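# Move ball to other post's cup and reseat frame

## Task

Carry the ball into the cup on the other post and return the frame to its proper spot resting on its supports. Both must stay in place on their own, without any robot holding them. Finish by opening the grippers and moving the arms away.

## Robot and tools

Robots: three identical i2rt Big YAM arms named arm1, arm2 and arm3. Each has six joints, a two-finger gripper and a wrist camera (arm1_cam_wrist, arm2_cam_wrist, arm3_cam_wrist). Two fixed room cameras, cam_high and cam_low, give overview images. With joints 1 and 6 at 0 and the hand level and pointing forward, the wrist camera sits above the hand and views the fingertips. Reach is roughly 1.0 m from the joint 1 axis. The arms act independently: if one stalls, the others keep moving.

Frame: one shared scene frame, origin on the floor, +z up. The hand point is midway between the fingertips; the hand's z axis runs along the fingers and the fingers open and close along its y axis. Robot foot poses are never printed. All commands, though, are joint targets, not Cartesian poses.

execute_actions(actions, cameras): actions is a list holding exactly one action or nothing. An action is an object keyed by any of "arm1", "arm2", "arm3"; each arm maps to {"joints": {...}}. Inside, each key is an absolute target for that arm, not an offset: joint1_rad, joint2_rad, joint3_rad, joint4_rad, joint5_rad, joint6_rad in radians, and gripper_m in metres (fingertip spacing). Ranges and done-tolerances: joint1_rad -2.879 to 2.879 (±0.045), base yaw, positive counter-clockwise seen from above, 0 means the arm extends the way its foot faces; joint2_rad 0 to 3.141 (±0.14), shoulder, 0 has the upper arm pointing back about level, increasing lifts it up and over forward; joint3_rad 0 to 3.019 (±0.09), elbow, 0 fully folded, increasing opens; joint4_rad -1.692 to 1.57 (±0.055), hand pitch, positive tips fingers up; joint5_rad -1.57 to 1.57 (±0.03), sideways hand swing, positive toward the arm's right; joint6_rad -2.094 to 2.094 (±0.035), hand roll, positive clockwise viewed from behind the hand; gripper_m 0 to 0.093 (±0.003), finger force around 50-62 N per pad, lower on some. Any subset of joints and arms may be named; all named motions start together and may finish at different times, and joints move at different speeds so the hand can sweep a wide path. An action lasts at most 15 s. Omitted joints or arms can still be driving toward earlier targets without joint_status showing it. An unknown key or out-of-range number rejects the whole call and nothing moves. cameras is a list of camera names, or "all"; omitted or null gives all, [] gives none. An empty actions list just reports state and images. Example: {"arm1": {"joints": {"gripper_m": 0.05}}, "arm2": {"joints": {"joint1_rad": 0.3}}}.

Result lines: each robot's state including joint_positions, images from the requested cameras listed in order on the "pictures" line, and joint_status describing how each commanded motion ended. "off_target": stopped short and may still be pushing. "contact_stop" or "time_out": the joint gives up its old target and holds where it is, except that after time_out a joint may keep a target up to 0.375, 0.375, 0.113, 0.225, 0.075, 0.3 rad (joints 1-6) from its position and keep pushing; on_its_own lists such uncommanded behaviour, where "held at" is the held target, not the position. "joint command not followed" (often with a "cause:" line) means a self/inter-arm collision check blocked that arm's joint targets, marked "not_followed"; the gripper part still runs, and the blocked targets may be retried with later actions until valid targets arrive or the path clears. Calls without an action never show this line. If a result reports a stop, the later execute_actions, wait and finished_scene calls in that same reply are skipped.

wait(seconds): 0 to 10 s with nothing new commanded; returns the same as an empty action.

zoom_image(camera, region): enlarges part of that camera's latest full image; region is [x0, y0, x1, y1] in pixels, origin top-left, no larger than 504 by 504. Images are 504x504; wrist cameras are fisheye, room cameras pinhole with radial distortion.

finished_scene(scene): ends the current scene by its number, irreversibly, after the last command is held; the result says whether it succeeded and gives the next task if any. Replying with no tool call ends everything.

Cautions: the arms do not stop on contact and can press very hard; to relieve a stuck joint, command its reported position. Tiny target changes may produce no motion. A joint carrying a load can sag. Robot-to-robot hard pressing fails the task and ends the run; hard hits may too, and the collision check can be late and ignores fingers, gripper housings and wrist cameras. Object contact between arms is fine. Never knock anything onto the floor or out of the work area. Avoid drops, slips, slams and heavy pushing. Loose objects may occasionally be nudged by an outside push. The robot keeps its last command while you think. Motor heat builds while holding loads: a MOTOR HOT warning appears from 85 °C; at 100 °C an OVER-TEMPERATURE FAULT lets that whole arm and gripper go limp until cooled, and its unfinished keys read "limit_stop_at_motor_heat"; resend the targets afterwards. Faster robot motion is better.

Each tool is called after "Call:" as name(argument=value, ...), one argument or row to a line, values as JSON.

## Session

Call:
execute_actions(
  actions=[],
)

Scene clock: 0.00 s.
Motor temperatures (°C, as the motors report them): arm1=[21 22 21 22 23 24] | arm2=[21 24 21 20 21 21] | arm3=[23 21 22 22 21 23]
arm1.joint_positions: joint1_rad=-0.459 joint2_rad=+0.458 joint3_rad=+1.469 joint4_rad=-1.146 joint5_rad=-0.135 joint6_rad=+0.391 gripper_m=+0.094
arm1.joint_status: not commanded
arm1.hand: x=+1.2999 y=+0.0562 z=+1.4336 quat_wxyz=(+0.016, +0.698, -0.284, -0.657) (m; scene frame)
arm2.joint_positions: joint1_rad=-0.169 joint2_rad=+0.480 joint3_rad=+1.352 joint4_rad=-1.269 joint5_rad=+0.066 joint6_rad=+0.210 gripper_m=+0.095
arm2.joint_status: not commanded
arm2.hand: x=-0.6615 y=+1.0770 z=+1.3274 quat_wxyz=(-0.479, -0.542, -0.631, +0.279) (m; scene frame)
arm3.joint_positions: joint1_rad=-0.268 joint2_rad=+0.597 joint3_rad=+1.420 joint4_rad=-1.425 joint5_rad=-0.092 joint6_rad=+0.412 gripper_m=+0.095
arm3.joint_status: not commanded
arm3.hand: x=-0.5979 y=-1.0956 z=+1.3131 quat_wxyz=(-0.362, +0.198, -0.860, -0.301) (m; scene frame)
pictures: arm1_cam_wrist, arm2_cam_wrist, arm3_cam_wrist, cam_high, cam_low
Images, in order (width x height): arm1_cam_wrist 504x504, arm2_cam_wrist 504x504, arm3_cam_wrist 504x504, cam_high 504x504, cam_low 504x504.

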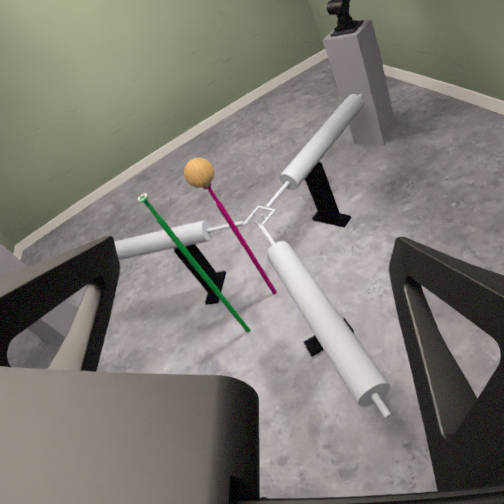

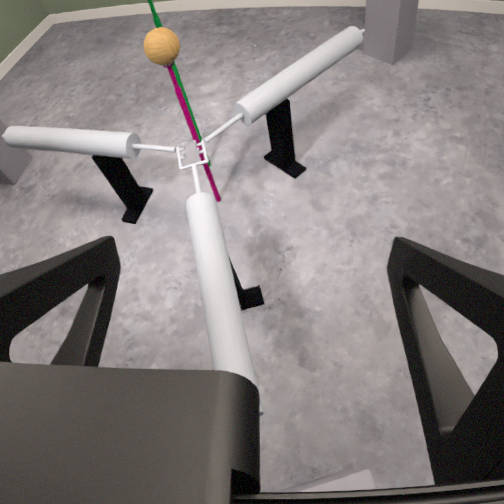

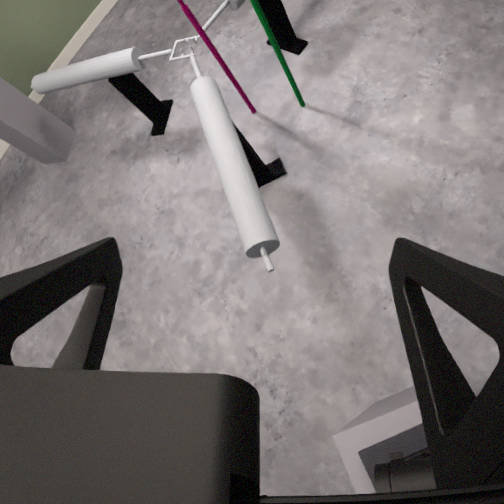

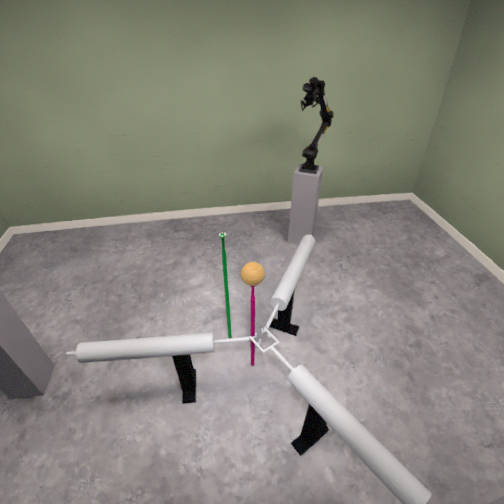

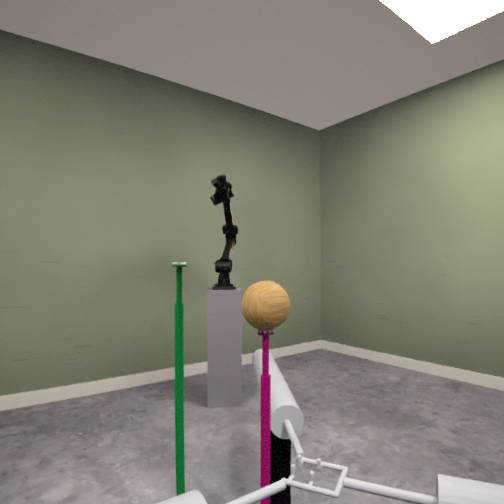

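Call:
execute_actions(
  actions=[
    {"arm1":{"joints":{"joint1_rad":-0.242,"joint2_rad":2.35,"joint3_rad":1.185,"joint4_rad":-0.377,"joint5_rad":0,"joint6_rad":-0.256}},"arm2":{"joints":{"joint1_rad":0.326,"joint2_rad":2.205,"joint3_rad":0.535,"joint4_rad":0.115,"joint5_rad":0,"joint6_rad":0.432}},"arm3":{"joints":{"joint1_rad":0.27,"joint2_rad":2.445,"joint3_rad":1.522,"joint4_rad":-0.607,"joint5_rad":0,"joint6_rad":0.326}}},
  ],
)

Scene clock: 3.27 s.
Motor temperatures (°C, as the motors report them): arm1=[21 22 21 22 23 24] | arm2=[21 24 22 20 21 21] | arm3=[23 21 23 22 21 23]
arm1.joint_positions: joint1_rad=-0.253 joint2_rad=+2.353 joint3_rad=+1.173 joint4_rad=-0.391 joint5_rad=-0.004 joint6_rad=-0.240 gripper_m=+0.094
arm1.joint_status: all done
arm1.hand: x=+0.9888 y=+0.1390 z=+0.5354 quat_wxyz=(+0.003, +1.000, -0.027, +0.001) (m; scene frame)
arm2.joint_positions: joint1_rad=+0.325 joint2_rad=+2.205 joint3_rad=+0.541 joint4_rad=+0.097 joint5_rad=+0.001 joint6_rad=+0.416 gripper_m=+0.095
arm2.joint_status: all done
arm2.hand: x=-0.5173 y=+1.0897 z=+0.5334 quat_wxyz=(-0.001, -0.518, -0.856, +0.001) (m; scene frame)
arm3.joint_positions: joint1_rad=+0.269 joint2_rad=+2.465 joint3_rad=+1.509 joint4_rad=-0.621 joint5_rad=+0.001 joint6_rad=+0.339 gripper_m=+0.095
arm3.joint_status: all done
arm3.hand: x=-0.5954 y=-0.6908 z=+0.5306 quat_wxyz=(-0.003, +0.484, -0.875, +0.003) (m; scene frame)
pictures: arm1_cam_wrist, arm2_cam_wrist, arm3_cam_wrist, cam_high, cam_low
Images, in order (width x height): arm1_cam_wrist 504x504, arm2_cam_wrist 504x504, arm3_cam_wrist 504x504, cam_high 504x504, cam_low 504x504.

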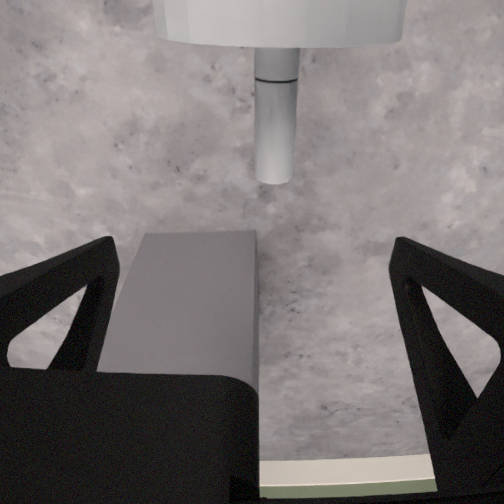

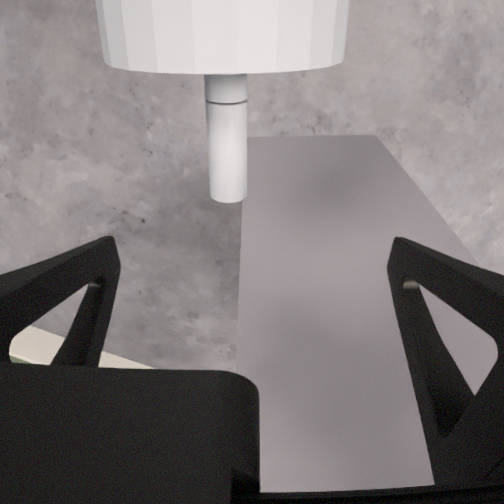

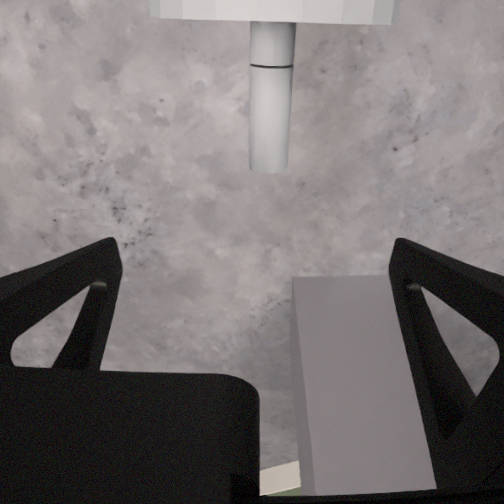

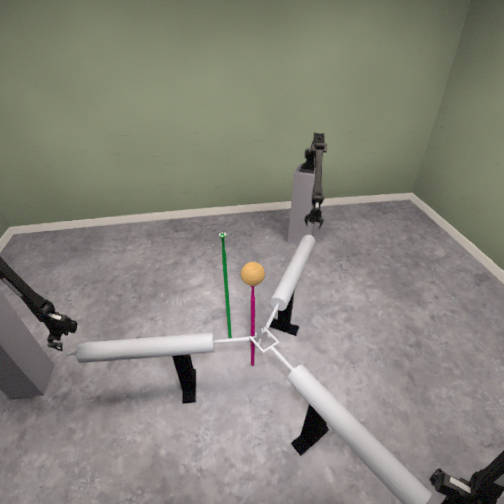

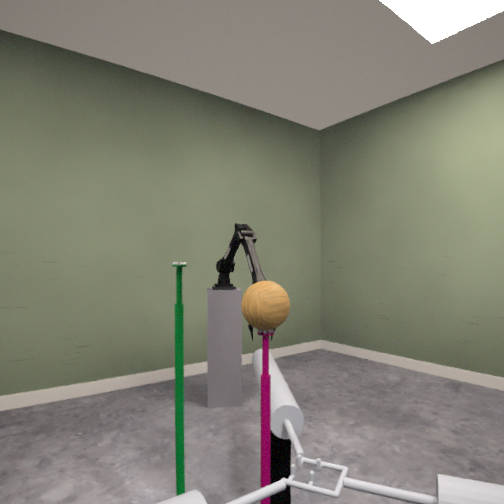

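Call:
execute_actions(
  actions=[
    {"arm1":{"joints":{"joint1_rad":-0.284,"joint2_rad":2.625,"joint3_rad":1.333,"joint4_rad":-0.238,"joint6_rad":-0.278}},"arm2":{"joints":{"joint1_rad":0.398,"joint2_rad":2.62,"joint3_rad":0.722,"joint4_rad":0.345,"joint6_rad":0.498}},"arm3":{"joints":{"joint1_rad":0.248,"joint2_rad":2.70,"joint3_rad":1.66,"joint4_rad":-0.482,"joint6_rad":0.315}}},
  ],
  cameras=["arm1_cam_wrist","arm2_cam_wrist","arm3_cam_wrist"],
)

Scene clock: 5.03 s.
Motor temperatures (°C, as the motors report them): arm1=[21 23 21 22 23 24] | arm2=[21 24 22 20 21 21] | arm3=[23 22 23 22 21 23]
arm1.joint_positions: joint1_rad=-0.278 joint2_rad=+2.529 joint3_rad=+1.335 joint4_rad=-0.252 joint5_rad=-0.019 joint6_rad=-0.265 gripper_m=+0.094
arm1.joint_status: all done
arm1.hand: x=+0.9353 y=+0.1665 z=+0.4767 quat_wxyz=(-0.008, +0.998, -0.026, -0.061) (m; scene frame)
arm2.joint_positions: joint1_rad=+0.399 joint2_rad=+2.615 joint3_rad=+0.721 joint4_rad=+0.332 joint5_rad=+0.004 joint6_rad=+0.485 gripper_m=+0.095
arm2.joint_status: all done
arm2.hand: x=-0.5075 y=+1.1062 z=+0.4182 quat_wxyz=(-0.004, -0.515, -0.857, +0.002) (m; scene frame)
arm3.joint_positions: joint1_rad=+0.259 joint2_rad=+2.722 joint3_rad=+1.647 joint4_rad=-0.490 joint5_rad=+0.004 joint6_rad=+0.325 gripper_m=+0.095
arm3.joint_status: all done
arm3.hand: x=-0.5885 y=-0.6914 z=+0.4151 quat_wxyz=(-0.009, +0.486, -0.874, +0.000) (m; scene frame)
pictures: arm1_cam_wrist, arm2_cam_wrist, arm3_cam_wrist
Images, in order (width x height): arm1_cam_wrist 504x504, arm2_cam_wrist 504x504, arm3_cam_wrist 504x504.

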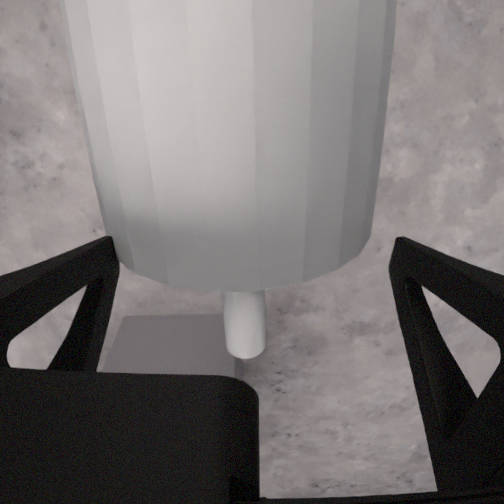

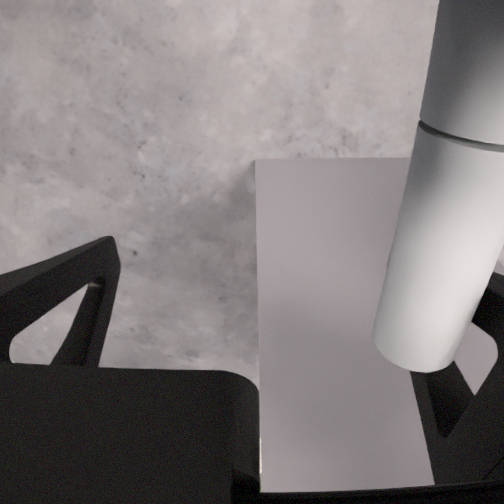

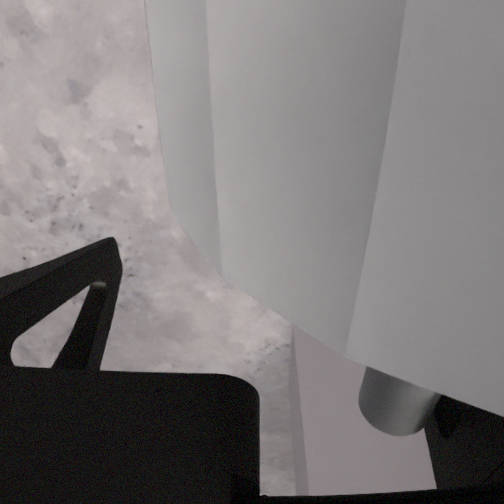

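Call:
execute_actions(
  actions=[
    {"arm1":{"joints":{"joint2_rad":2.44,"joint3_rad":1.25,"joint4_rad":-0.37}}},
  ],
)

Scene clock: 6.03 s.
Motor temperatures (°C, as the motors report them): arm1=[21 23 21 22 23 24] | arm2=[21 24 22 20 21 21] | arm3=[23 22 23 22 21 23]
arm1.joint_positions: joint1_rad=-0.279 joint2_rad=+2.478 joint3_rad=+1.238 joint4_rad=-0.362 joint5_rad=-0.004 joint6_rad=-0.262 gripper_m=+0.094
arm1.joint_status: all done
arm1.hand: x=+0.9962 y=+0.1495 z=+0.4864 quat_wxyz=(+0.007, +0.999, -0.029, +0.015) (m; scene frame)
arm2.joint_positions: joint1_rad=+0.399 joint2_rad=+2.615 joint3_rad=+0.721 joint4_rad=+0.332 joint5_rad=+0.004 joint6_rad=+0.485 gripper_m=+0.095
arm2.joint_status: not commanded
arm2.hand: x=-0.5074 y=+1.1062 z=+0.4182 quat_wxyz=(-0.004, -0.515, -0.857, +0.002) (m; scene frame)
arm3.joint_positions: joint1_rad=+0.259 joint2_rad=+2.722 joint3_rad=+1.647 joint4_rad=-0.490 joint5_rad=+0.002 joint6_rad=+0.325 gripper_m=+0.095
arm3.joint_status: not commanded
arm3.hand: x=-0.5888 y=-0.6914 z=+0.4151 quat_wxyz=(-0.008, +0.486, -0.874, -0.001) (m; scene frame)
pictures: arm1_cam_wrist, arm2_cam_wrist, arm3_cam_wrist, cam_high, cam_low
Images, in order (width x height): arm1_cam_wrist 504x504, arm2_cam_wrist 504x504, arm3_cam_wrist 504x504, cam_high 504x504, cam_low 504x504.

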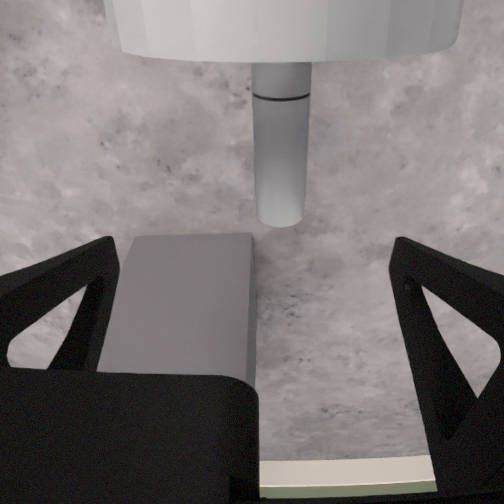

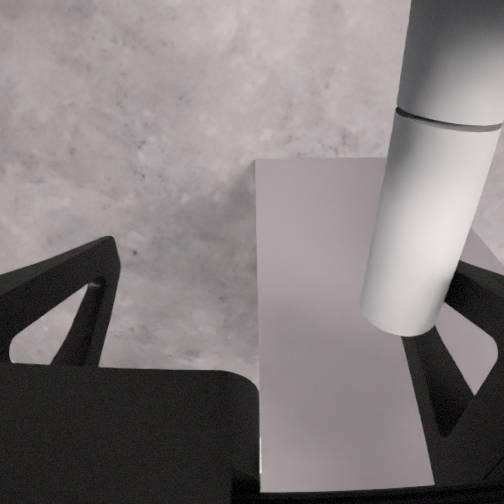

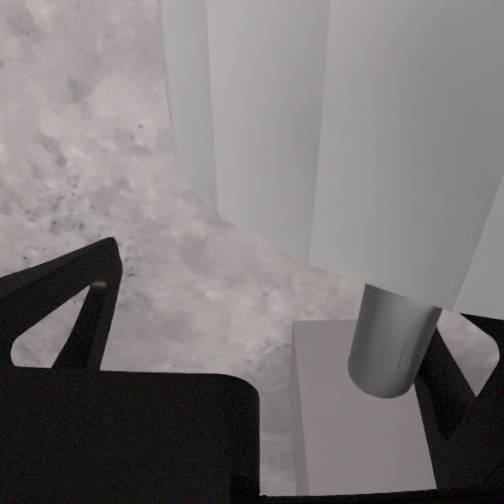

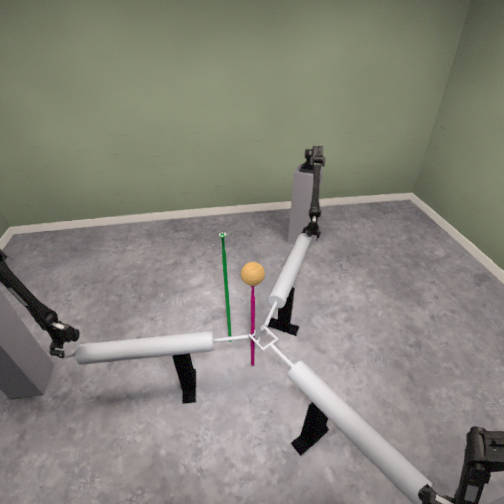

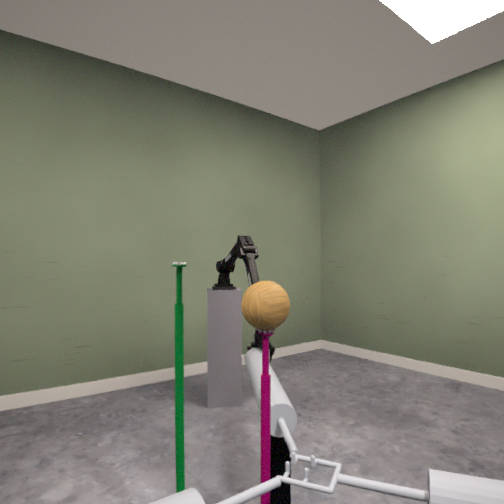

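Call:
execute_actions(
  actions=[
    {"arm1":{"joints":{"joint1_rad":-0.302,"joint2_rad":2.635,"joint3_rad":1.34,"joint6_rad":-0.322}},"arm2":{"joints":{"joint1_rad":0.253,"joint2_rad":2.64,"joint6_rad":0.303}},"arm3":{"joints":{"joint1_rad":0.2,"joint2_rad":2.67,"joint3_rad":1.555,"joint4_rad":-0.42,"joint6_rad":0.236}}},
  ],
  cameras=["arm1_cam_wrist","arm2_cam_wrist","arm3_cam_wrist"],
)

Scene clock: 7.87 s.
Motor temperatures (°C, as the motors report them): arm1=[21 23 21 22 23 24] | arm2=[21 24 22 20 21 21] | arm3=[23 22 23 22 21 23]
arm1.joint_positions: joint1_rad=-0.288 joint2_rad=+2.638 joint3_rad=+1.336 joint4_rad=-0.361 joint5_rad=-0.004 joint6_rad=-0.307 gripper_m=+0.094
arm1.joint_status: all done
arm1.hand: x=+1.0107 y=+0.1493 z=+0.4241 quat_wxyz=(+0.017, +0.999, -0.011, +0.044) (m; scene frame)
arm2.joint_positions: joint1_rad=+0.248 joint2_rad=+2.628 joint3_rad=+0.721 joint4_rad=+0.332 joint5_rad=+0.002 joint6_rad=+0.319 gripper_m=+0.095
arm2.joint_status: all done
arm2.hand: x=-0.5364 y=+1.0794 z=+0.4153 quat_wxyz=(+0.002, -0.509, -0.861, +0.000) (m; scene frame)
arm3.joint_positions: joint1_rad=+0.200 joint2_rad=+2.691 joint3_rad=+1.550 joint4_rad=-0.434 joint5_rad=+0.001 joint6_rad=+0.250 gripper_m=+0.095
arm3.joint_status: all done
arm3.hand: x=-0.5635 y=-0.7271 z=+0.4152 quat_wxyz=(-0.004, +0.493, -0.870, +0.003) (m; scene frame)
pictures: arm1_cam_wrist, arm2_cam_wrist, arm3_cam_wrist
Images, in order (width x height): arm1_cam_wrist 504x504, arm2_cam_wrist 504x504, arm3_cam_wrist 504x504.

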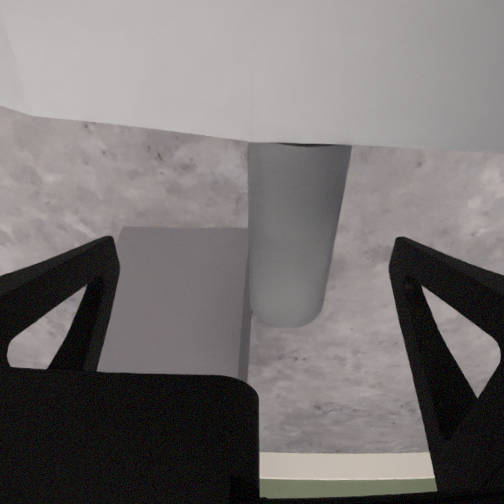

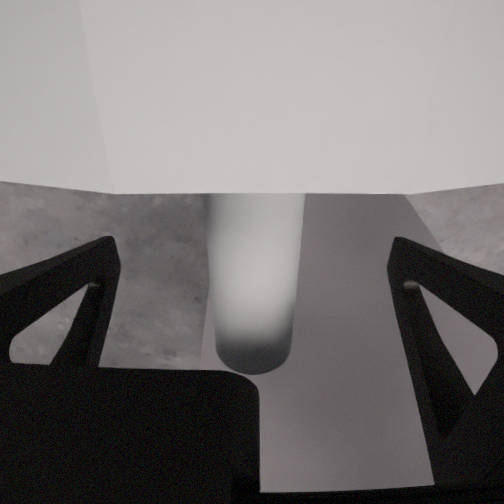

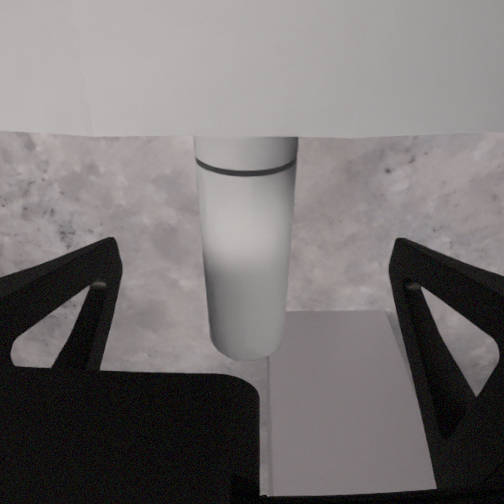

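Call:
execute_actions(
  actions=[
    {"arm1":{"joints":{"joint1_rad":-0.31,"joint2_rad":2.66,"joint4_rad":-0.262,"gripper_m":0.05}},"arm2":{"joints":{"gripper_m":0}},"arm3":{"joints":{"joint1_rad":0.213,"gripper_m":0}}},
  ],
  cameras=["arm1_cam_wrist"],
)

Scene clock: 8.80 s.
Motor temperatures (°C, as the motors report them): arm1=[21 23 21 22 23 24] | arm2=[21 24 22 20 21 21] | arm3=[23 23 23 22 21 23]
arm1.joint_positions: joint1_rad=-0.296 joint2_rad=+2.644 joint3_rad=+1.336 joint4_rad=-0.277 joint5_rad=-0.004 joint6_rad=-0.307 gripper_m=+0.050
arm1.joint_status: all done
arm1.hand: x=+0.9951 y=+0.1584 z=+0.4201 quat_wxyz=(+0.005, +1.000, -0.014, +0.007) (m; scene frame)
arm2.joint_positions: joint1_rad=+0.248 joint2_rad=+2.628 joint3_rad=+0.721 joint4_rad=+0.332 joint5_rad=+0.003 joint6_rad=+0.318 gripper_m=+0.016
arm2.joint_status: gripper_m off_target (ended at +0.016, target +0.000)
arm2.hand: x=-0.5366 y=+1.0793 z=+0.4152 quat_wxyz=(+0.002, -0.509, -0.861, +0.001) (m; scene frame)
arm3.joint_positions: joint1_rad=+0.200 joint2_rad=+2.691 joint3_rad=+1.550 joint4_rad=-0.432 joint5_rad=-0.001 joint6_rad=+0.248 gripper_m=+0.017
arm3.joint_status: gripper_m off_target (ended at +0.017, target +0.000); the others done
arm3.hand: x=-0.5642 y=-0.7264 z=+0.4152 quat_wxyz=(-0.004, +0.494, -0.870, +0.001) (m; scene frame)
pictures: arm1_cam_wrist
Images, in order (width x height): arm1_cam_wrist 504x504.

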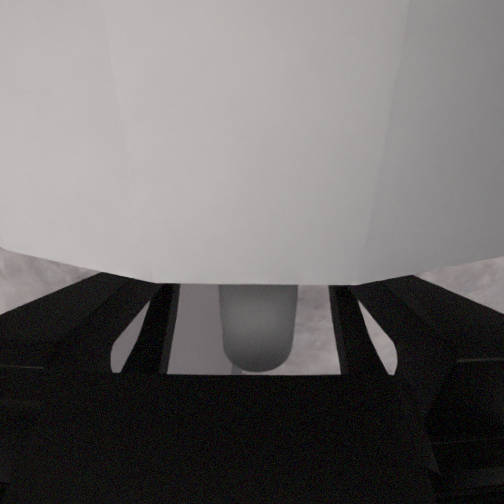

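Call:
execute_actions(
  actions=[
    {"arm1":{"joints":{"gripper_m":0}}},
  ],
  cameras=[],
)

Call:
execute_actions(
  actions=[
    {"arm1":{"joints":{"joint2_rad":2.408,"joint3_rad":1.211,"joint4_rad":-0.353}},"arm2":{"joints":{"joint2_rad":2.34,"joint3_rad":0.57,"joint4_rad":0.195}},"arm3":{"joints":{"joint2_rad":2.472,"joint3_rad":1.44,"joint4_rad":-0.516}}},
  ],
  cameras=["arm1_cam_wrist","cam_high"],
)

Call:
execute_actions(
  actions=[
    {"arm1":{"joints":{"joint1_rad":-0.219,"joint2_rad":2.183,"joint3_rad":1.118,"joint4_rad":-0.484,"joint6_rad":-0.203}},"arm2":{"joints":{"joint1_rad":0.322,"joint2_rad":1.98,"joint3_rad":0.497,"joint4_rad":-0.094,"joint6_rad":0.426}},"arm3":{"joints":{"joint1_rad":0.259,"joint2_rad":2.28,"joint3_rad":1.382,"joint4_rad":-0.649,"joint6_rad":0.34}}},
  ],
  cameras=["cam_low"],
)

Call:
execute_actions(
  actions=[
    {"arm1":{"joints":{"joint1_rad":-0.162,"joint2_rad":1.975,"joint3_rad":1.026,"joint4_rad":-0.60,"joint6_rad":-0.146}},"arm2":{"joints":{"joint1_rad":0.266,"joint2_rad":1.72,"joint3_rad":0.585,"joint4_rad":-0.422,"joint6_rad":0.352}},"arm3":{"joints":{"joint1_rad":0.203,"joint2_rad":2.087,"joint3_rad":1.277,"joint4_rad":-0.736,"joint6_rad":0.268}}},
  ],
  cameras=["cam_high","cam_low"],
)

Call:
zoom_image(
  camera="cam_low",
  region=[220, 290, 340, 410],
)

Call:
zoom_image(
  camera="cam_high",
  region=[220, 255, 290, 325],
)

Scene clock: 10.70 s.
Motor temperatures (°C, as the motors report them): arm1=[21 23 21 22 23 24] | arm2=[21 25 22 20 21 21] | arm3=[23 23 23 22 21 23]
arm1.joint_positions: joint1_rad=-0.296 joint2_rad=+2.644 joint3_rad=+1.336 joint4_rad=-0.276 joint5_rad=-0.001 joint6_rad=-0.310 gripper_m=+0.017
arm1.joint_status: gripper_m off_target (ended at +0.017, target +0.000)
arm1.hand: x=+0.9949 y=+0.1592 z=+0.4201 quat_wxyz=(+0.003, +1.000, -0.013, +0.007) (m; scene frame)
arm2.joint_positions: joint1_rad=+0.248 joint2_rad=+2.628 joint3_rad=+0.721 joint4_rad=+0.333 joint5_rad=+0.002 joint6_rad=+0.318 gripper_m=+0.016
arm2.joint_status: not commanded
arm2.hand: x=-0.5364 y=+1.0793 z=+0.4152 quat_wxyz=(+0.002, -0.508, -0.861, +0.001) (m; scene frame)
arm3.joint_positions: joint1_rad=+0.201 joint2_rad=+2.691 joint3_rad=+1.550 joint4_rad=-0.432 joint5_rad=-0.002 joint6_rad=+0.248 gripper_m=+0.017
arm3.joint_status: not commanded
arm3.hand: x=-0.5645 y=-0.7263 z=+0.4152 quat_wxyz=(-0.004, +0.494, -0.869, +0.001) (m; scene frame)
pictures: none
No camera images: the call's "cameras" was empty. Leave "cameras" out to get every camera's image.

Scene clock: 11.73 s.
Motor temperatures (°C, as the motors report them): arm1=[21 24 21 22 23 24] | arm2=[21 25 22 20 21 21] | arm3=[23 23 23 22 21 23]
arm1.joint_positions: joint1_rad=-0.297 joint2_rad=+2.438 joint3_rad=+1.211 joint4_rad=-0.343 joint5_rad=-0.002 joint6_rad=-0.312 gripper_m=+0.017
arm1.joint_status: all done
arm1.hand: x=+0.9944 y=+0.1596 z=+0.5013 quat_wxyz=(+0.002, +1.000, -0.013, +0.000) (m; scene frame)
arm2.joint_positions: joint1_rad=+0.248 joint2_rad=+2.355 joint3_rad=+0.575 joint4_rad=+0.208 joint5_rad=+0.002 joint6_rad=+0.316 gripper_m=+0.016
arm2.joint_status: all done
arm2.hand: x=-0.5369 y=+1.0798 z=+0.4953 quat_wxyz=(+0.001, -0.508, -0.861, +0.001) (m; scene frame)
arm3.joint_positions: joint1_rad=+0.201 joint2_rad=+2.497 joint3_rad=+1.436 joint4_rad=-0.509 joint5_rad=+0.001 joint6_rad=+0.247 gripper_m=+0.017
arm3.joint_status: all done
arm3.hand: x=-0.5646 y=-0.7255 z=+0.4988 quat_wxyz=(-0.006, +0.495, -0.869, +0.001) (m; scene frame)
pictures: arm1_cam_wrist, cam_high
Images, in order (width x height): arm1_cam_wrist 504x504, cam_high 504x504.

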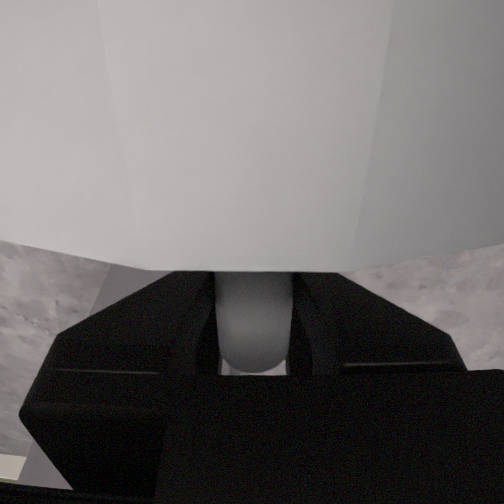

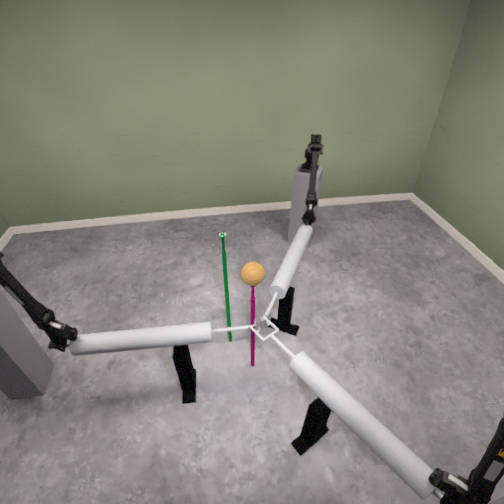

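Scene clock: 12.73 s.
Motor temperatures (°C, as the motors report them): arm1=[21 24 21 22 23 24] | arm2=[21 25 22 20 21 21] | arm3=[23 24 23 22 21 23]
arm1.joint_positions: joint1_rad=-0.217 joint2_rad=+2.212 joint3_rad=+1.117 joint4_rad=-0.472 joint5_rad=-0.002 joint6_rad=-0.210 gripper_m=+0.017
arm1.joint_status: all done
arm1.hand: x=+0.9876 y=+0.1217 z=+0.5912 quat_wxyz=(+0.001, +1.000, -0.024, -0.001) (m; scene frame)
arm2.joint_positions: joint1_rad=+0.315 joint2_rad=+1.994 joint3_rad=+0.500 joint4_rad=-0.076 joint5_rad=+0.001 joint6_rad=+0.411 gripper_m=+0.016
arm2.joint_status: all done
arm2.hand: x=-0.5166 y=+1.0859 z=+0.5855 quat_wxyz=(-0.001, -0.520, -0.854, +0.000) (m; scene frame)
arm3.joint_positions: joint1_rad=+0.256 joint2_rad=+2.306 joint3_rad=+1.374 joint4_rad=-0.644 joint5_rad=+0.002 joint6_rad=+0.330 gripper_m=+0.017
arm3.joint_status: all done
arm3.hand: x=-0.5947 y=-0.7174 z=+0.5874 quat_wxyz=(-0.004, +0.483, -0.876, +0.003) (m; scene frame)
pictures: cam_low
Images, in order (width x height): cam_low 504x504.

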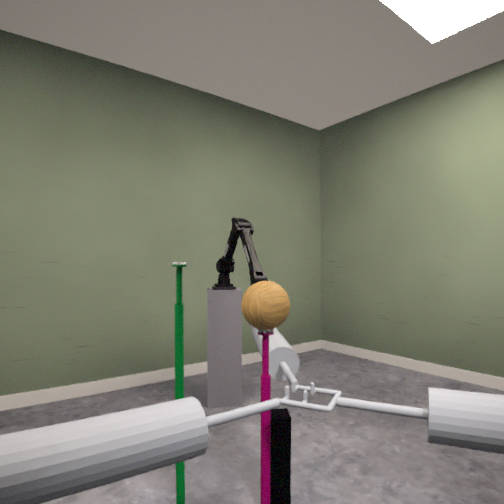

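Scene clock: 13.67 s.
Motor temperatures (°C, as the motors report them): arm1=[21 24 21 22 23 24] | arm2=[21 25 22 20 21 21] | arm3=[23 24 23 22 21 23]
arm1.joint_positions: joint1_rad=-0.153 joint2_rad=+2.006 joint3_rad=+1.014 joint4_rad=-0.593 joint5_rad=-0.001 joint6_rad=-0.148 gripper_m=+0.017
arm1.joint_status: all done
arm1.hand: x=+1.0101 y=+0.0863 z=+0.6629 quat_wxyz=(+0.002, +1.000, -0.023, +0.008) (m; scene frame)
arm2.joint_positions: joint1_rad=+0.267 joint2_rad=+1.732 joint3_rad=+0.576 joint4_rad=-0.395 joint5_rad=+0.001 joint6_rad=+0.364 gripper_m=+0.016
arm2.joint_status: all done
arm2.hand: x=-0.4955 y=+1.0496 z=+0.6624 quat_wxyz=(-0.010, -0.520, -0.854, +0.002) (m; scene frame)
arm3.joint_positions: joint1_rad=+0.195 joint2_rad=+2.115 joint3_rad=+1.263 joint4_rad=-0.735 joint5_rad=-0.003 joint6_rad=+0.272 gripper_m=+0.017
arm3.joint_status: all done
arm3.hand: x=-0.5717 y=-0.7542 z=+0.6603 quat_wxyz=(+0.001, +0.481, -0.877, +0.005) (m; scene frame)
pictures: cam_high, cam_low
Images, in order (width x height): cam_high 504x504, cam_low 504x504.

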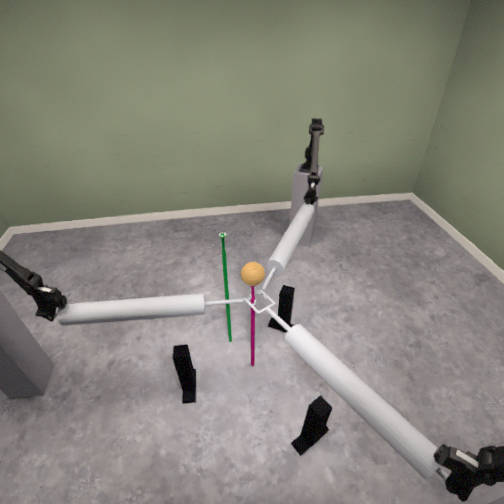

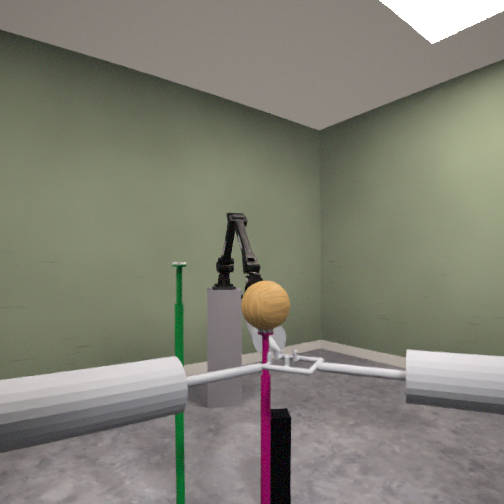

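Region (220, 290, 340, 410) of cam_low's 504x504 image, scaled by 4.200, with more detail than that image has.

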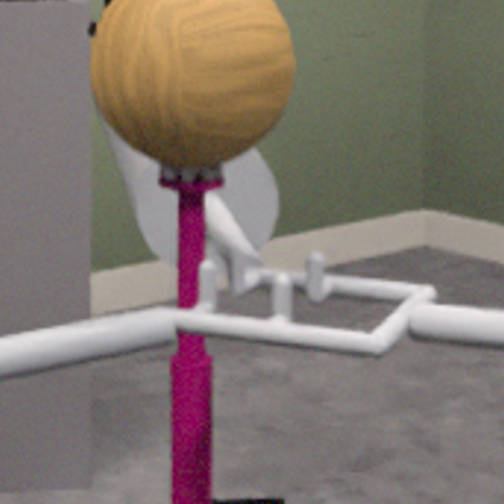

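Region (220, 255, 290, 325) of cam_high's 504x504 image, scaled by 7.200, with more detail than that image has.

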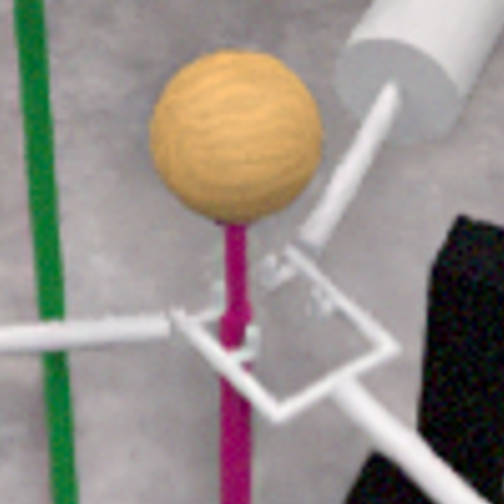

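Call:
execute_actions(
  actions=[
    {"arm1":{"joints":{"joint1_rad":-0.061,"joint2_rad":1.925,"joint3_rad":0.943,"joint4_rad":-0.538,"joint6_rad":-0.042}},"arm2":{"joints":{"joint1_rad":0.204,"joint2_rad":1.79,"joint3_rad":0.728,"joint4_rad":-0.488,"joint6_rad":0.287}},"arm3":{"joints":{"joint1_rad":0.138,"joint2_rad":2.015,"joint3_rad":1.136,"joint4_rad":-0.643,"joint6_rad":0.2}}},
  ],
  cameras=["cam_high","cam_low"],
)

Call:
zoom_image(
  camera="cam_low",
  region=[220, 290, 340, 410],
)

Call:
zoom_image(
  camera="cam_high",
  region=[230, 270, 280, 320],
)

Scene clock: 15.00 s.
Motor temperatures (°C, as the motors report them): arm1=[21 24 22 22 23 24] | arm2=[21 25 22 20 21 21] | arm3=[23 24 24 22 21 23]
arm1.joint_positions: joint1_rad=-0.054 joint2_rad=+1.969 joint3_rad=+0.936 joint4_rad=-0.543 joint5_rad=-0.002 joint6_rad=-0.048 gripper_m=+0.017
arm1.joint_status: all done
arm1.hand: x=+1.0267 y=+0.0398 z=+0.6626 quat_wxyz=(+0.002, +1.000, -0.023, +0.004) (m; scene frame)
arm2.joint_positions: joint1_rad=+0.207 joint2_rad=+1.794 joint3_rad=+0.708 joint4_rad=-0.468 joint5_rad=+0.003 joint6_rad=+0.303 gripper_m=+0.016
arm2.joint_status: all done
arm2.hand: x=-0.4769 y=+1.0037 z=+0.6651 quat_wxyz=(-0.007, -0.520, -0.854, +0.003) (m; scene frame)
arm3.joint_positions: joint1_rad=+0.133 joint2_rad=+2.057 joint3_rad=+1.130 joint4_rad=-0.650 joint5_rad=-0.001 joint6_rad=+0.210 gripper_m=+0.017
arm3.joint_status: all done
arm3.hand: x=-0.5536 y=-0.7995 z=+0.6562 quat_wxyz=(-0.003, +0.481, -0.877, +0.003) (m; scene frame)
pictures: cam_high, cam_low
Images, in order (width x height): cam_high 504x504, cam_low 504x504.

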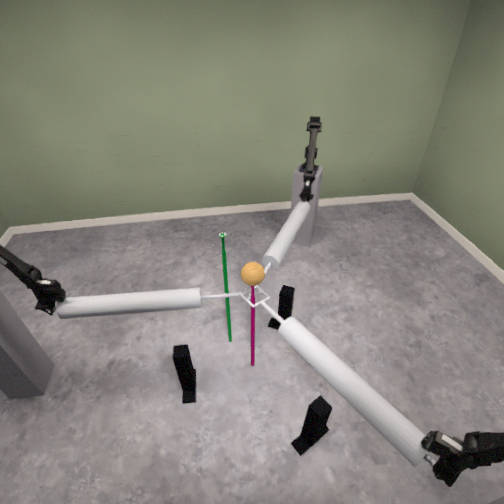

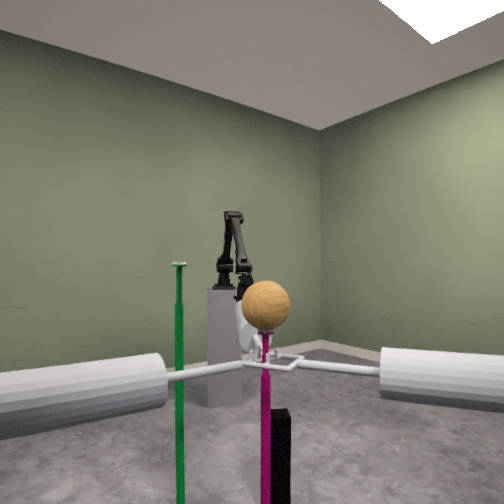

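Region (220, 290, 340, 410) of cam_low's 504x504 image, scaled by 4.200, with more detail than that image has.

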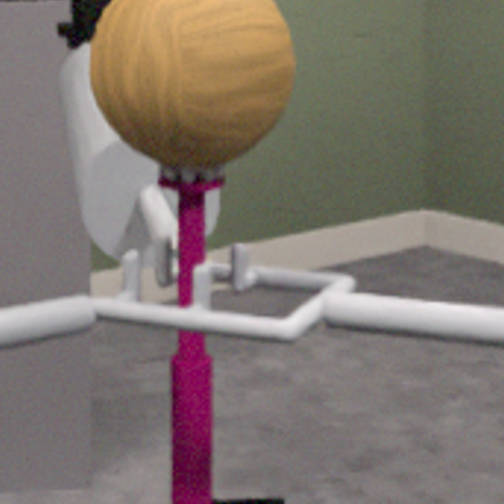

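Region (230, 270, 280, 320) of cam_high's 504x504 image, scaled by 10.080, with more detail than that image has.

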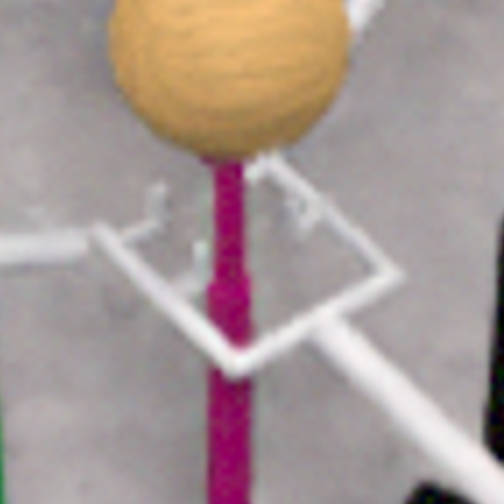

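Call:
execute_actions(
  actions=[
    {"arm1":{"joints":{"joint1_rad":-0.073,"joint2_rad":1.823,"joint3_rad":0.978,"joint4_rad":-0.674}},"arm2":{"joints":{"joint2_rad":1.655,"joint3_rad":0.748,"joint4_rad":-0.632}},"arm3":{"joints":{"joint1_rad":0.15,"joint2_rad":1.922,"joint3_rad":1.175,"joint4_rad":-0.768}}},
  ],
  cameras=["cam_high","cam_low"],
)

Call:
zoom_image(
  camera="cam_low",
  region=[220, 290, 340, 410],
)

Call:
zoom_image(
  camera="cam_high",
  region=[230, 270, 280, 320],
)

Scene clock: 16.20 s.
Motor temperatures (°C, as the motors report them): arm1=[21 24 22 22 23 24] | arm2=[21 25 22 20 21 21] | arm3=[23 24 24 22 21 23]
arm1.joint_positions: joint1_rad=-0.058 joint2_rad=+1.851 joint3_rad=+0.940 joint4_rad=-0.657 joint5_rad=-0.002 joint6_rad=-0.048 gripper_m=+0.017
arm1.joint_status: all done
arm1.hand: x=+1.0254 y=+0.0416 z=+0.7116 quat_wxyz=(+0.002, +1.000, -0.025, -0.001) (m; scene frame)
arm2.joint_positions: joint1_rad=+0.207 joint2_rad=+1.662 joint3_rad=+0.718 joint4_rad=-0.614 joint5_rad=+0.003 joint6_rad=+0.302 gripper_m=+0.016
arm2.joint_status: all done
arm2.hand: x=-0.4785 y=+1.0054 z=+0.7106 quat_wxyz=(-0.006, -0.520, -0.854, +0.003) (m; scene frame)
arm3.joint_positions: joint1_rad=+0.135 joint2_rad=+1.946 joint3_rad=+1.135 joint4_rad=-0.754 joint5_rad=-0.001 joint6_rad=+0.210 gripper_m=+0.017
arm3.joint_status: all done
arm3.hand: x=-0.5545 y=-0.7979 z=+0.7093 quat_wxyz=(-0.007, +0.482, -0.876, -0.001) (m; scene frame)
pictures: cam_high, cam_low
Images, in order (width x height): cam_high 504x504, cam_low 504x504.

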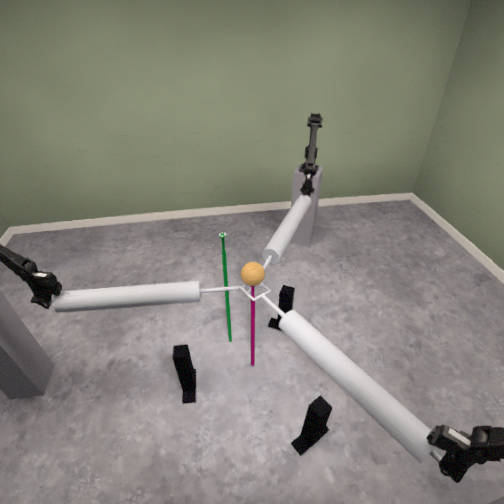

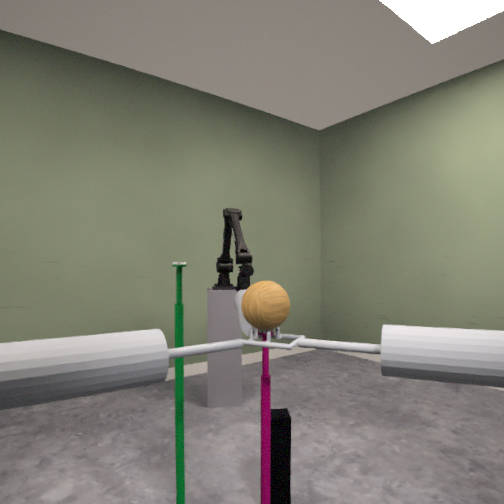

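Region (220, 290, 340, 410) of cam_low's 504x504 image, scaled by 4.200, with more detail than that image has.

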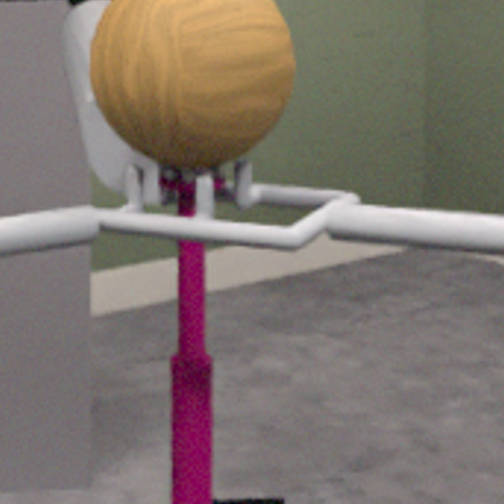

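Region (230, 270, 280, 320) of cam_high's 504x504 image, scaled by 10.080, with more detail than that image has.

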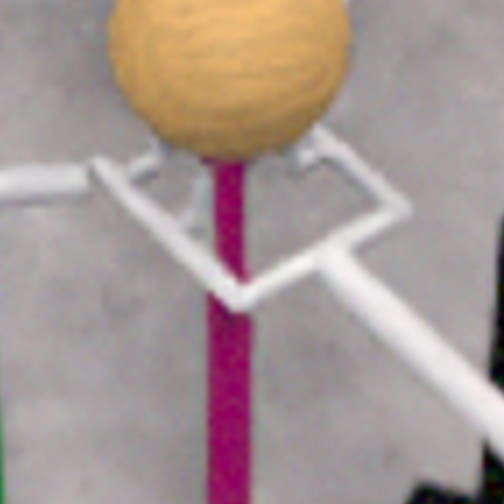

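Call:
execute_actions(
  actions=[
    {"arm1":{"joints":{"joint2_rad":1.692,"joint3_rad":1.025,"joint4_rad":-0.84}},"arm2":{"joints":{"joint2_rad":1.508,"joint3_rad":0.808,"joint4_rad":-0.83}},"arm3":{"joints":{"joint2_rad":1.811,"joint3_rad":1.222,"joint4_rad":-0.913}}},
  ],
  cameras=["cam_low"],
)

Scene clock: 17.63 s.
Motor temperatures (°C, as the motors report them): arm1=[21 24 22 22 23 24] | arm2=[21 25 23 20 21 21] | arm3=[23 24 24 22 21 23]
arm1.joint_positions: joint1_rad=-0.060 joint2_rad=+1.722 joint3_rad=+0.976 joint4_rad=-0.822 joint5_rad=-0.003 joint6_rad=-0.048 gripper_m=+0.017
arm1.joint_status: all done
arm1.hand: x=+1.0248 y=+0.0424 z=+0.7731 quat_wxyz=(+0.002, +1.000, -0.026, +0.000) (m; scene frame)
arm2.joint_positions: joint1_rad=+0.207 joint2_rad=+1.518 joint3_rad=+0.761 joint4_rad=-0.806 joint5_rad=+0.003 joint6_rad=+0.302 gripper_m=+0.016
arm2.joint_status: all done
arm2.hand: x=-0.4799 y=+1.0068 z=+0.7686 quat_wxyz=(-0.004, -0.519, -0.855, +0.002) (m; scene frame)
arm3.joint_positions: joint1_rad=+0.136 joint2_rad=+1.841 joint3_rad=+1.172 joint4_rad=-0.898 joint5_rad=-0.001 joint6_rad=+0.210 gripper_m=+0.017
arm3.joint_status: all done
arm3.hand: x=-0.5554 y=-0.7968 z=+0.7689 quat_wxyz=(-0.007, +0.483, -0.876, -0.001) (m; scene frame)
pictures: cam_low
Images, in order (width x height): cam_low 504x504.

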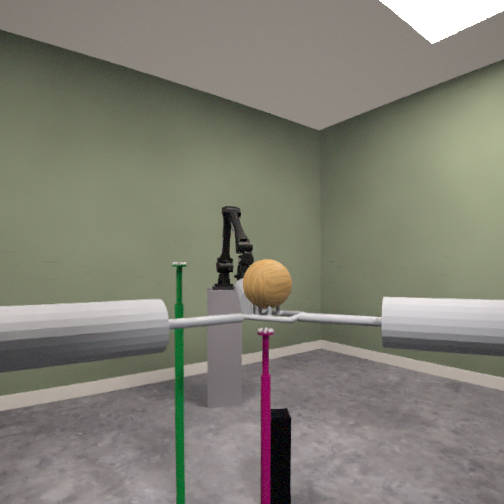

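Call:
execute_actions(
  actions=[
    {"arm1":{"joints":{"joint1_rad":0.075,"joint2_rad":1.48,"joint3_rad":1.043,"joint4_rad":-1.073,"joint6_rad":0.095}},"arm2":{"joints":{"joint1_rad":0.155,"joint2_rad":1.50,"joint3_rad":1.10,"joint4_rad":-1.12,"joint6_rad":0.24}},"arm3":{"joints":{"joint1_rad":0.039,"joint2_rad":1.595,"joint3_rad":1.155,"joint4_rad":-1.105,"joint6_rad":0.1}}},
  ],
  cameras=["cam_low"],
)

Call:
execute_actions(
  actions=[
    {"arm1":{"joints":{"joint1_rad":0.268,"joint2_rad":1.32,"joint3_rad":1.14,"joint4_rad":-1.325,"joint6_rad":0.288}},"arm2":{"joints":{"joint1_rad":0.112,"joint2_rad":1.60,"joint3_rad":1.488,"joint4_rad":-1.39,"joint6_rad":0.197}},"arm3":{"joints":{"joint1_rad":-0.116,"joint2_rad":1.405,"joint3_rad":1.235,"joint4_rad":-1.333,"joint6_rad":-0.056}}},
  ],
  cameras=["cam_high","cam_low"],
)

Call:
zoom_image(
  camera="cam_low",
  region=[150, 170, 270, 290],
)

Call:
zoom_image(
  camera="cam_high",
  region=[190, 195, 270, 275],
)

Scene clock: 19.13 s.
Motor temperatures (°C, as the motors report them): arm1=[21 24 23 22 23 24] | arm2=[21 25 23 20 21 21] | arm3=[23 24 25 22 21 23]
arm1.joint_positions: joint1_rad=+0.080 joint2_rad=+1.497 joint3_rad=+0.992 joint4_rad=-1.053 joint5_rad=-0.008 joint6_rad=+0.085 gripper_m=+0.017
arm1.joint_status: all done
arm1.hand: x=+1.0514 y=-0.0167 z=+0.8660 quat_wxyz=(+0.005, +1.000, -0.023, -0.005) (m; scene frame)
arm2.joint_positions: joint1_rad=+0.151 joint2_rad=+1.515 joint3_rad=+1.037 joint4_rad=-1.089 joint5_rad=+0.001 joint6_rad=+0.249 gripper_m=+0.016
arm2.joint_status: all done
arm2.hand: x=-0.4545 y=+0.9492 z=+0.8552 quat_wxyz=(-0.002, -0.521, -0.854, +0.001) (m; scene frame)
arm3.joint_positions: joint1_rad=+0.036 joint2_rad=+1.617 joint3_rad=+1.137 joint4_rad=-1.092 joint5_rad=+0.008 joint6_rad=+0.113 gripper_m=+0.017
arm3.joint_status: all done
arm3.hand: x=-0.5289 y=-0.8564 z=+0.8573 quat_wxyz=(-0.007, +0.481, -0.877, +0.005) (m; scene frame)
pictures: cam_low
Images, in order (width x height): cam_low 504x504.

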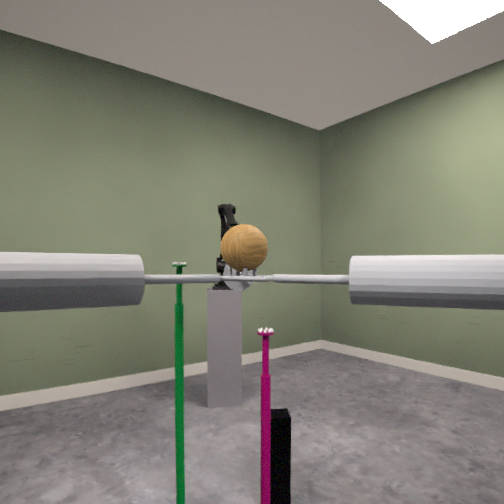

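Scene clock: 20.30 s.
Motor temperatures (°C, as the motors report them): arm1=[21 24 23 22 23 24] | arm2=[21 25 24 20 21 21] | arm3=[23 24 25 22 21 23]
arm1.joint_positions: joint1_rad=+0.267 joint2_rad=+1.341 joint3_rad=+1.081 joint4_rad=-1.303 joint5_rad=-0.009 joint6_rad=+0.274 gripper_m=+0.017
arm1.joint_status: all done
arm1.hand: x=+1.0867 y=-0.0845 z=+0.9546 quat_wxyz=(+0.006, +1.000, -0.024, -0.002) (m; scene frame)
arm2.joint_positions: joint1_rad=+0.114 joint2_rad=+1.610 joint3_rad=+1.412 joint4_rad=-1.368 joint5_rad=+0.001 joint6_rad=+0.210 gripper_m=+0.016
arm2.joint_status: all done
arm2.hand: x=-0.4211 y=+0.8841 z=+0.9495 quat_wxyz=(-0.002, -0.520, -0.854, +0.001) (m; scene frame)
arm3.joint_positions: joint1_rad=-0.118 joint2_rad=+1.428 joint3_rad=+1.180 joint4_rad=-1.319 joint5_rad=+0.007 joint6_rad=-0.041 gripper_m=+0.017
arm3.joint_status: all done
arm3.hand: x=-0.4935 y=-0.9237 z=+0.9495 quat_wxyz=(-0.008, +0.482, -0.876, +0.003) (m; scene frame)
pictures: cam_high, cam_low
Images, in order (width x height): cam_high 504x504, cam_low 504x504.

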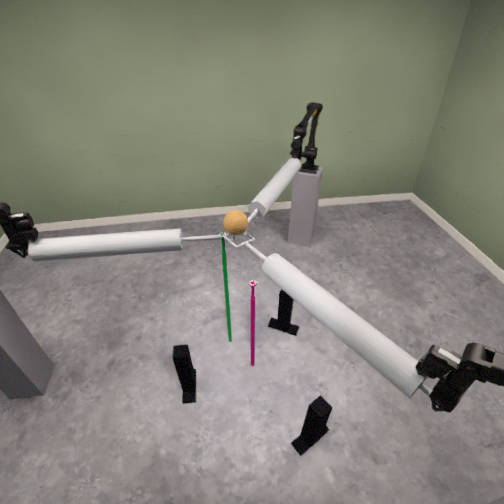

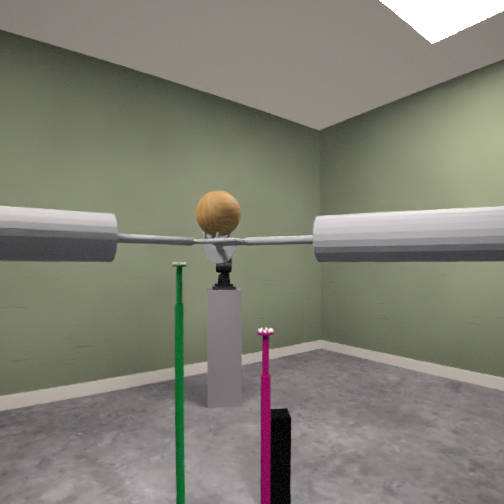

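Region (150, 170, 270, 290) of cam_low's 504x504 image, scaled by 4.200, with more detail than that image has.

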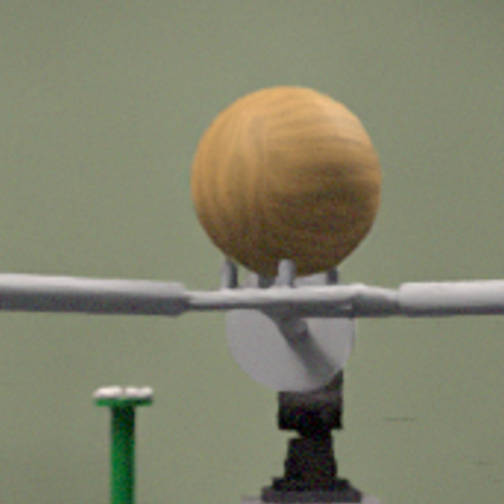

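Region (190, 195, 270, 275) of cam_high's 504x504 image, scaled by 6.300, with more detail than that image has.

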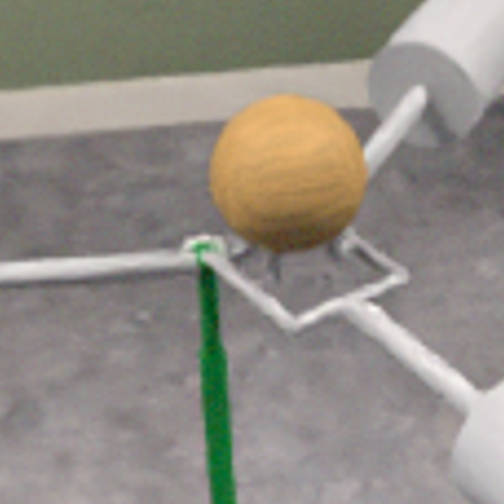

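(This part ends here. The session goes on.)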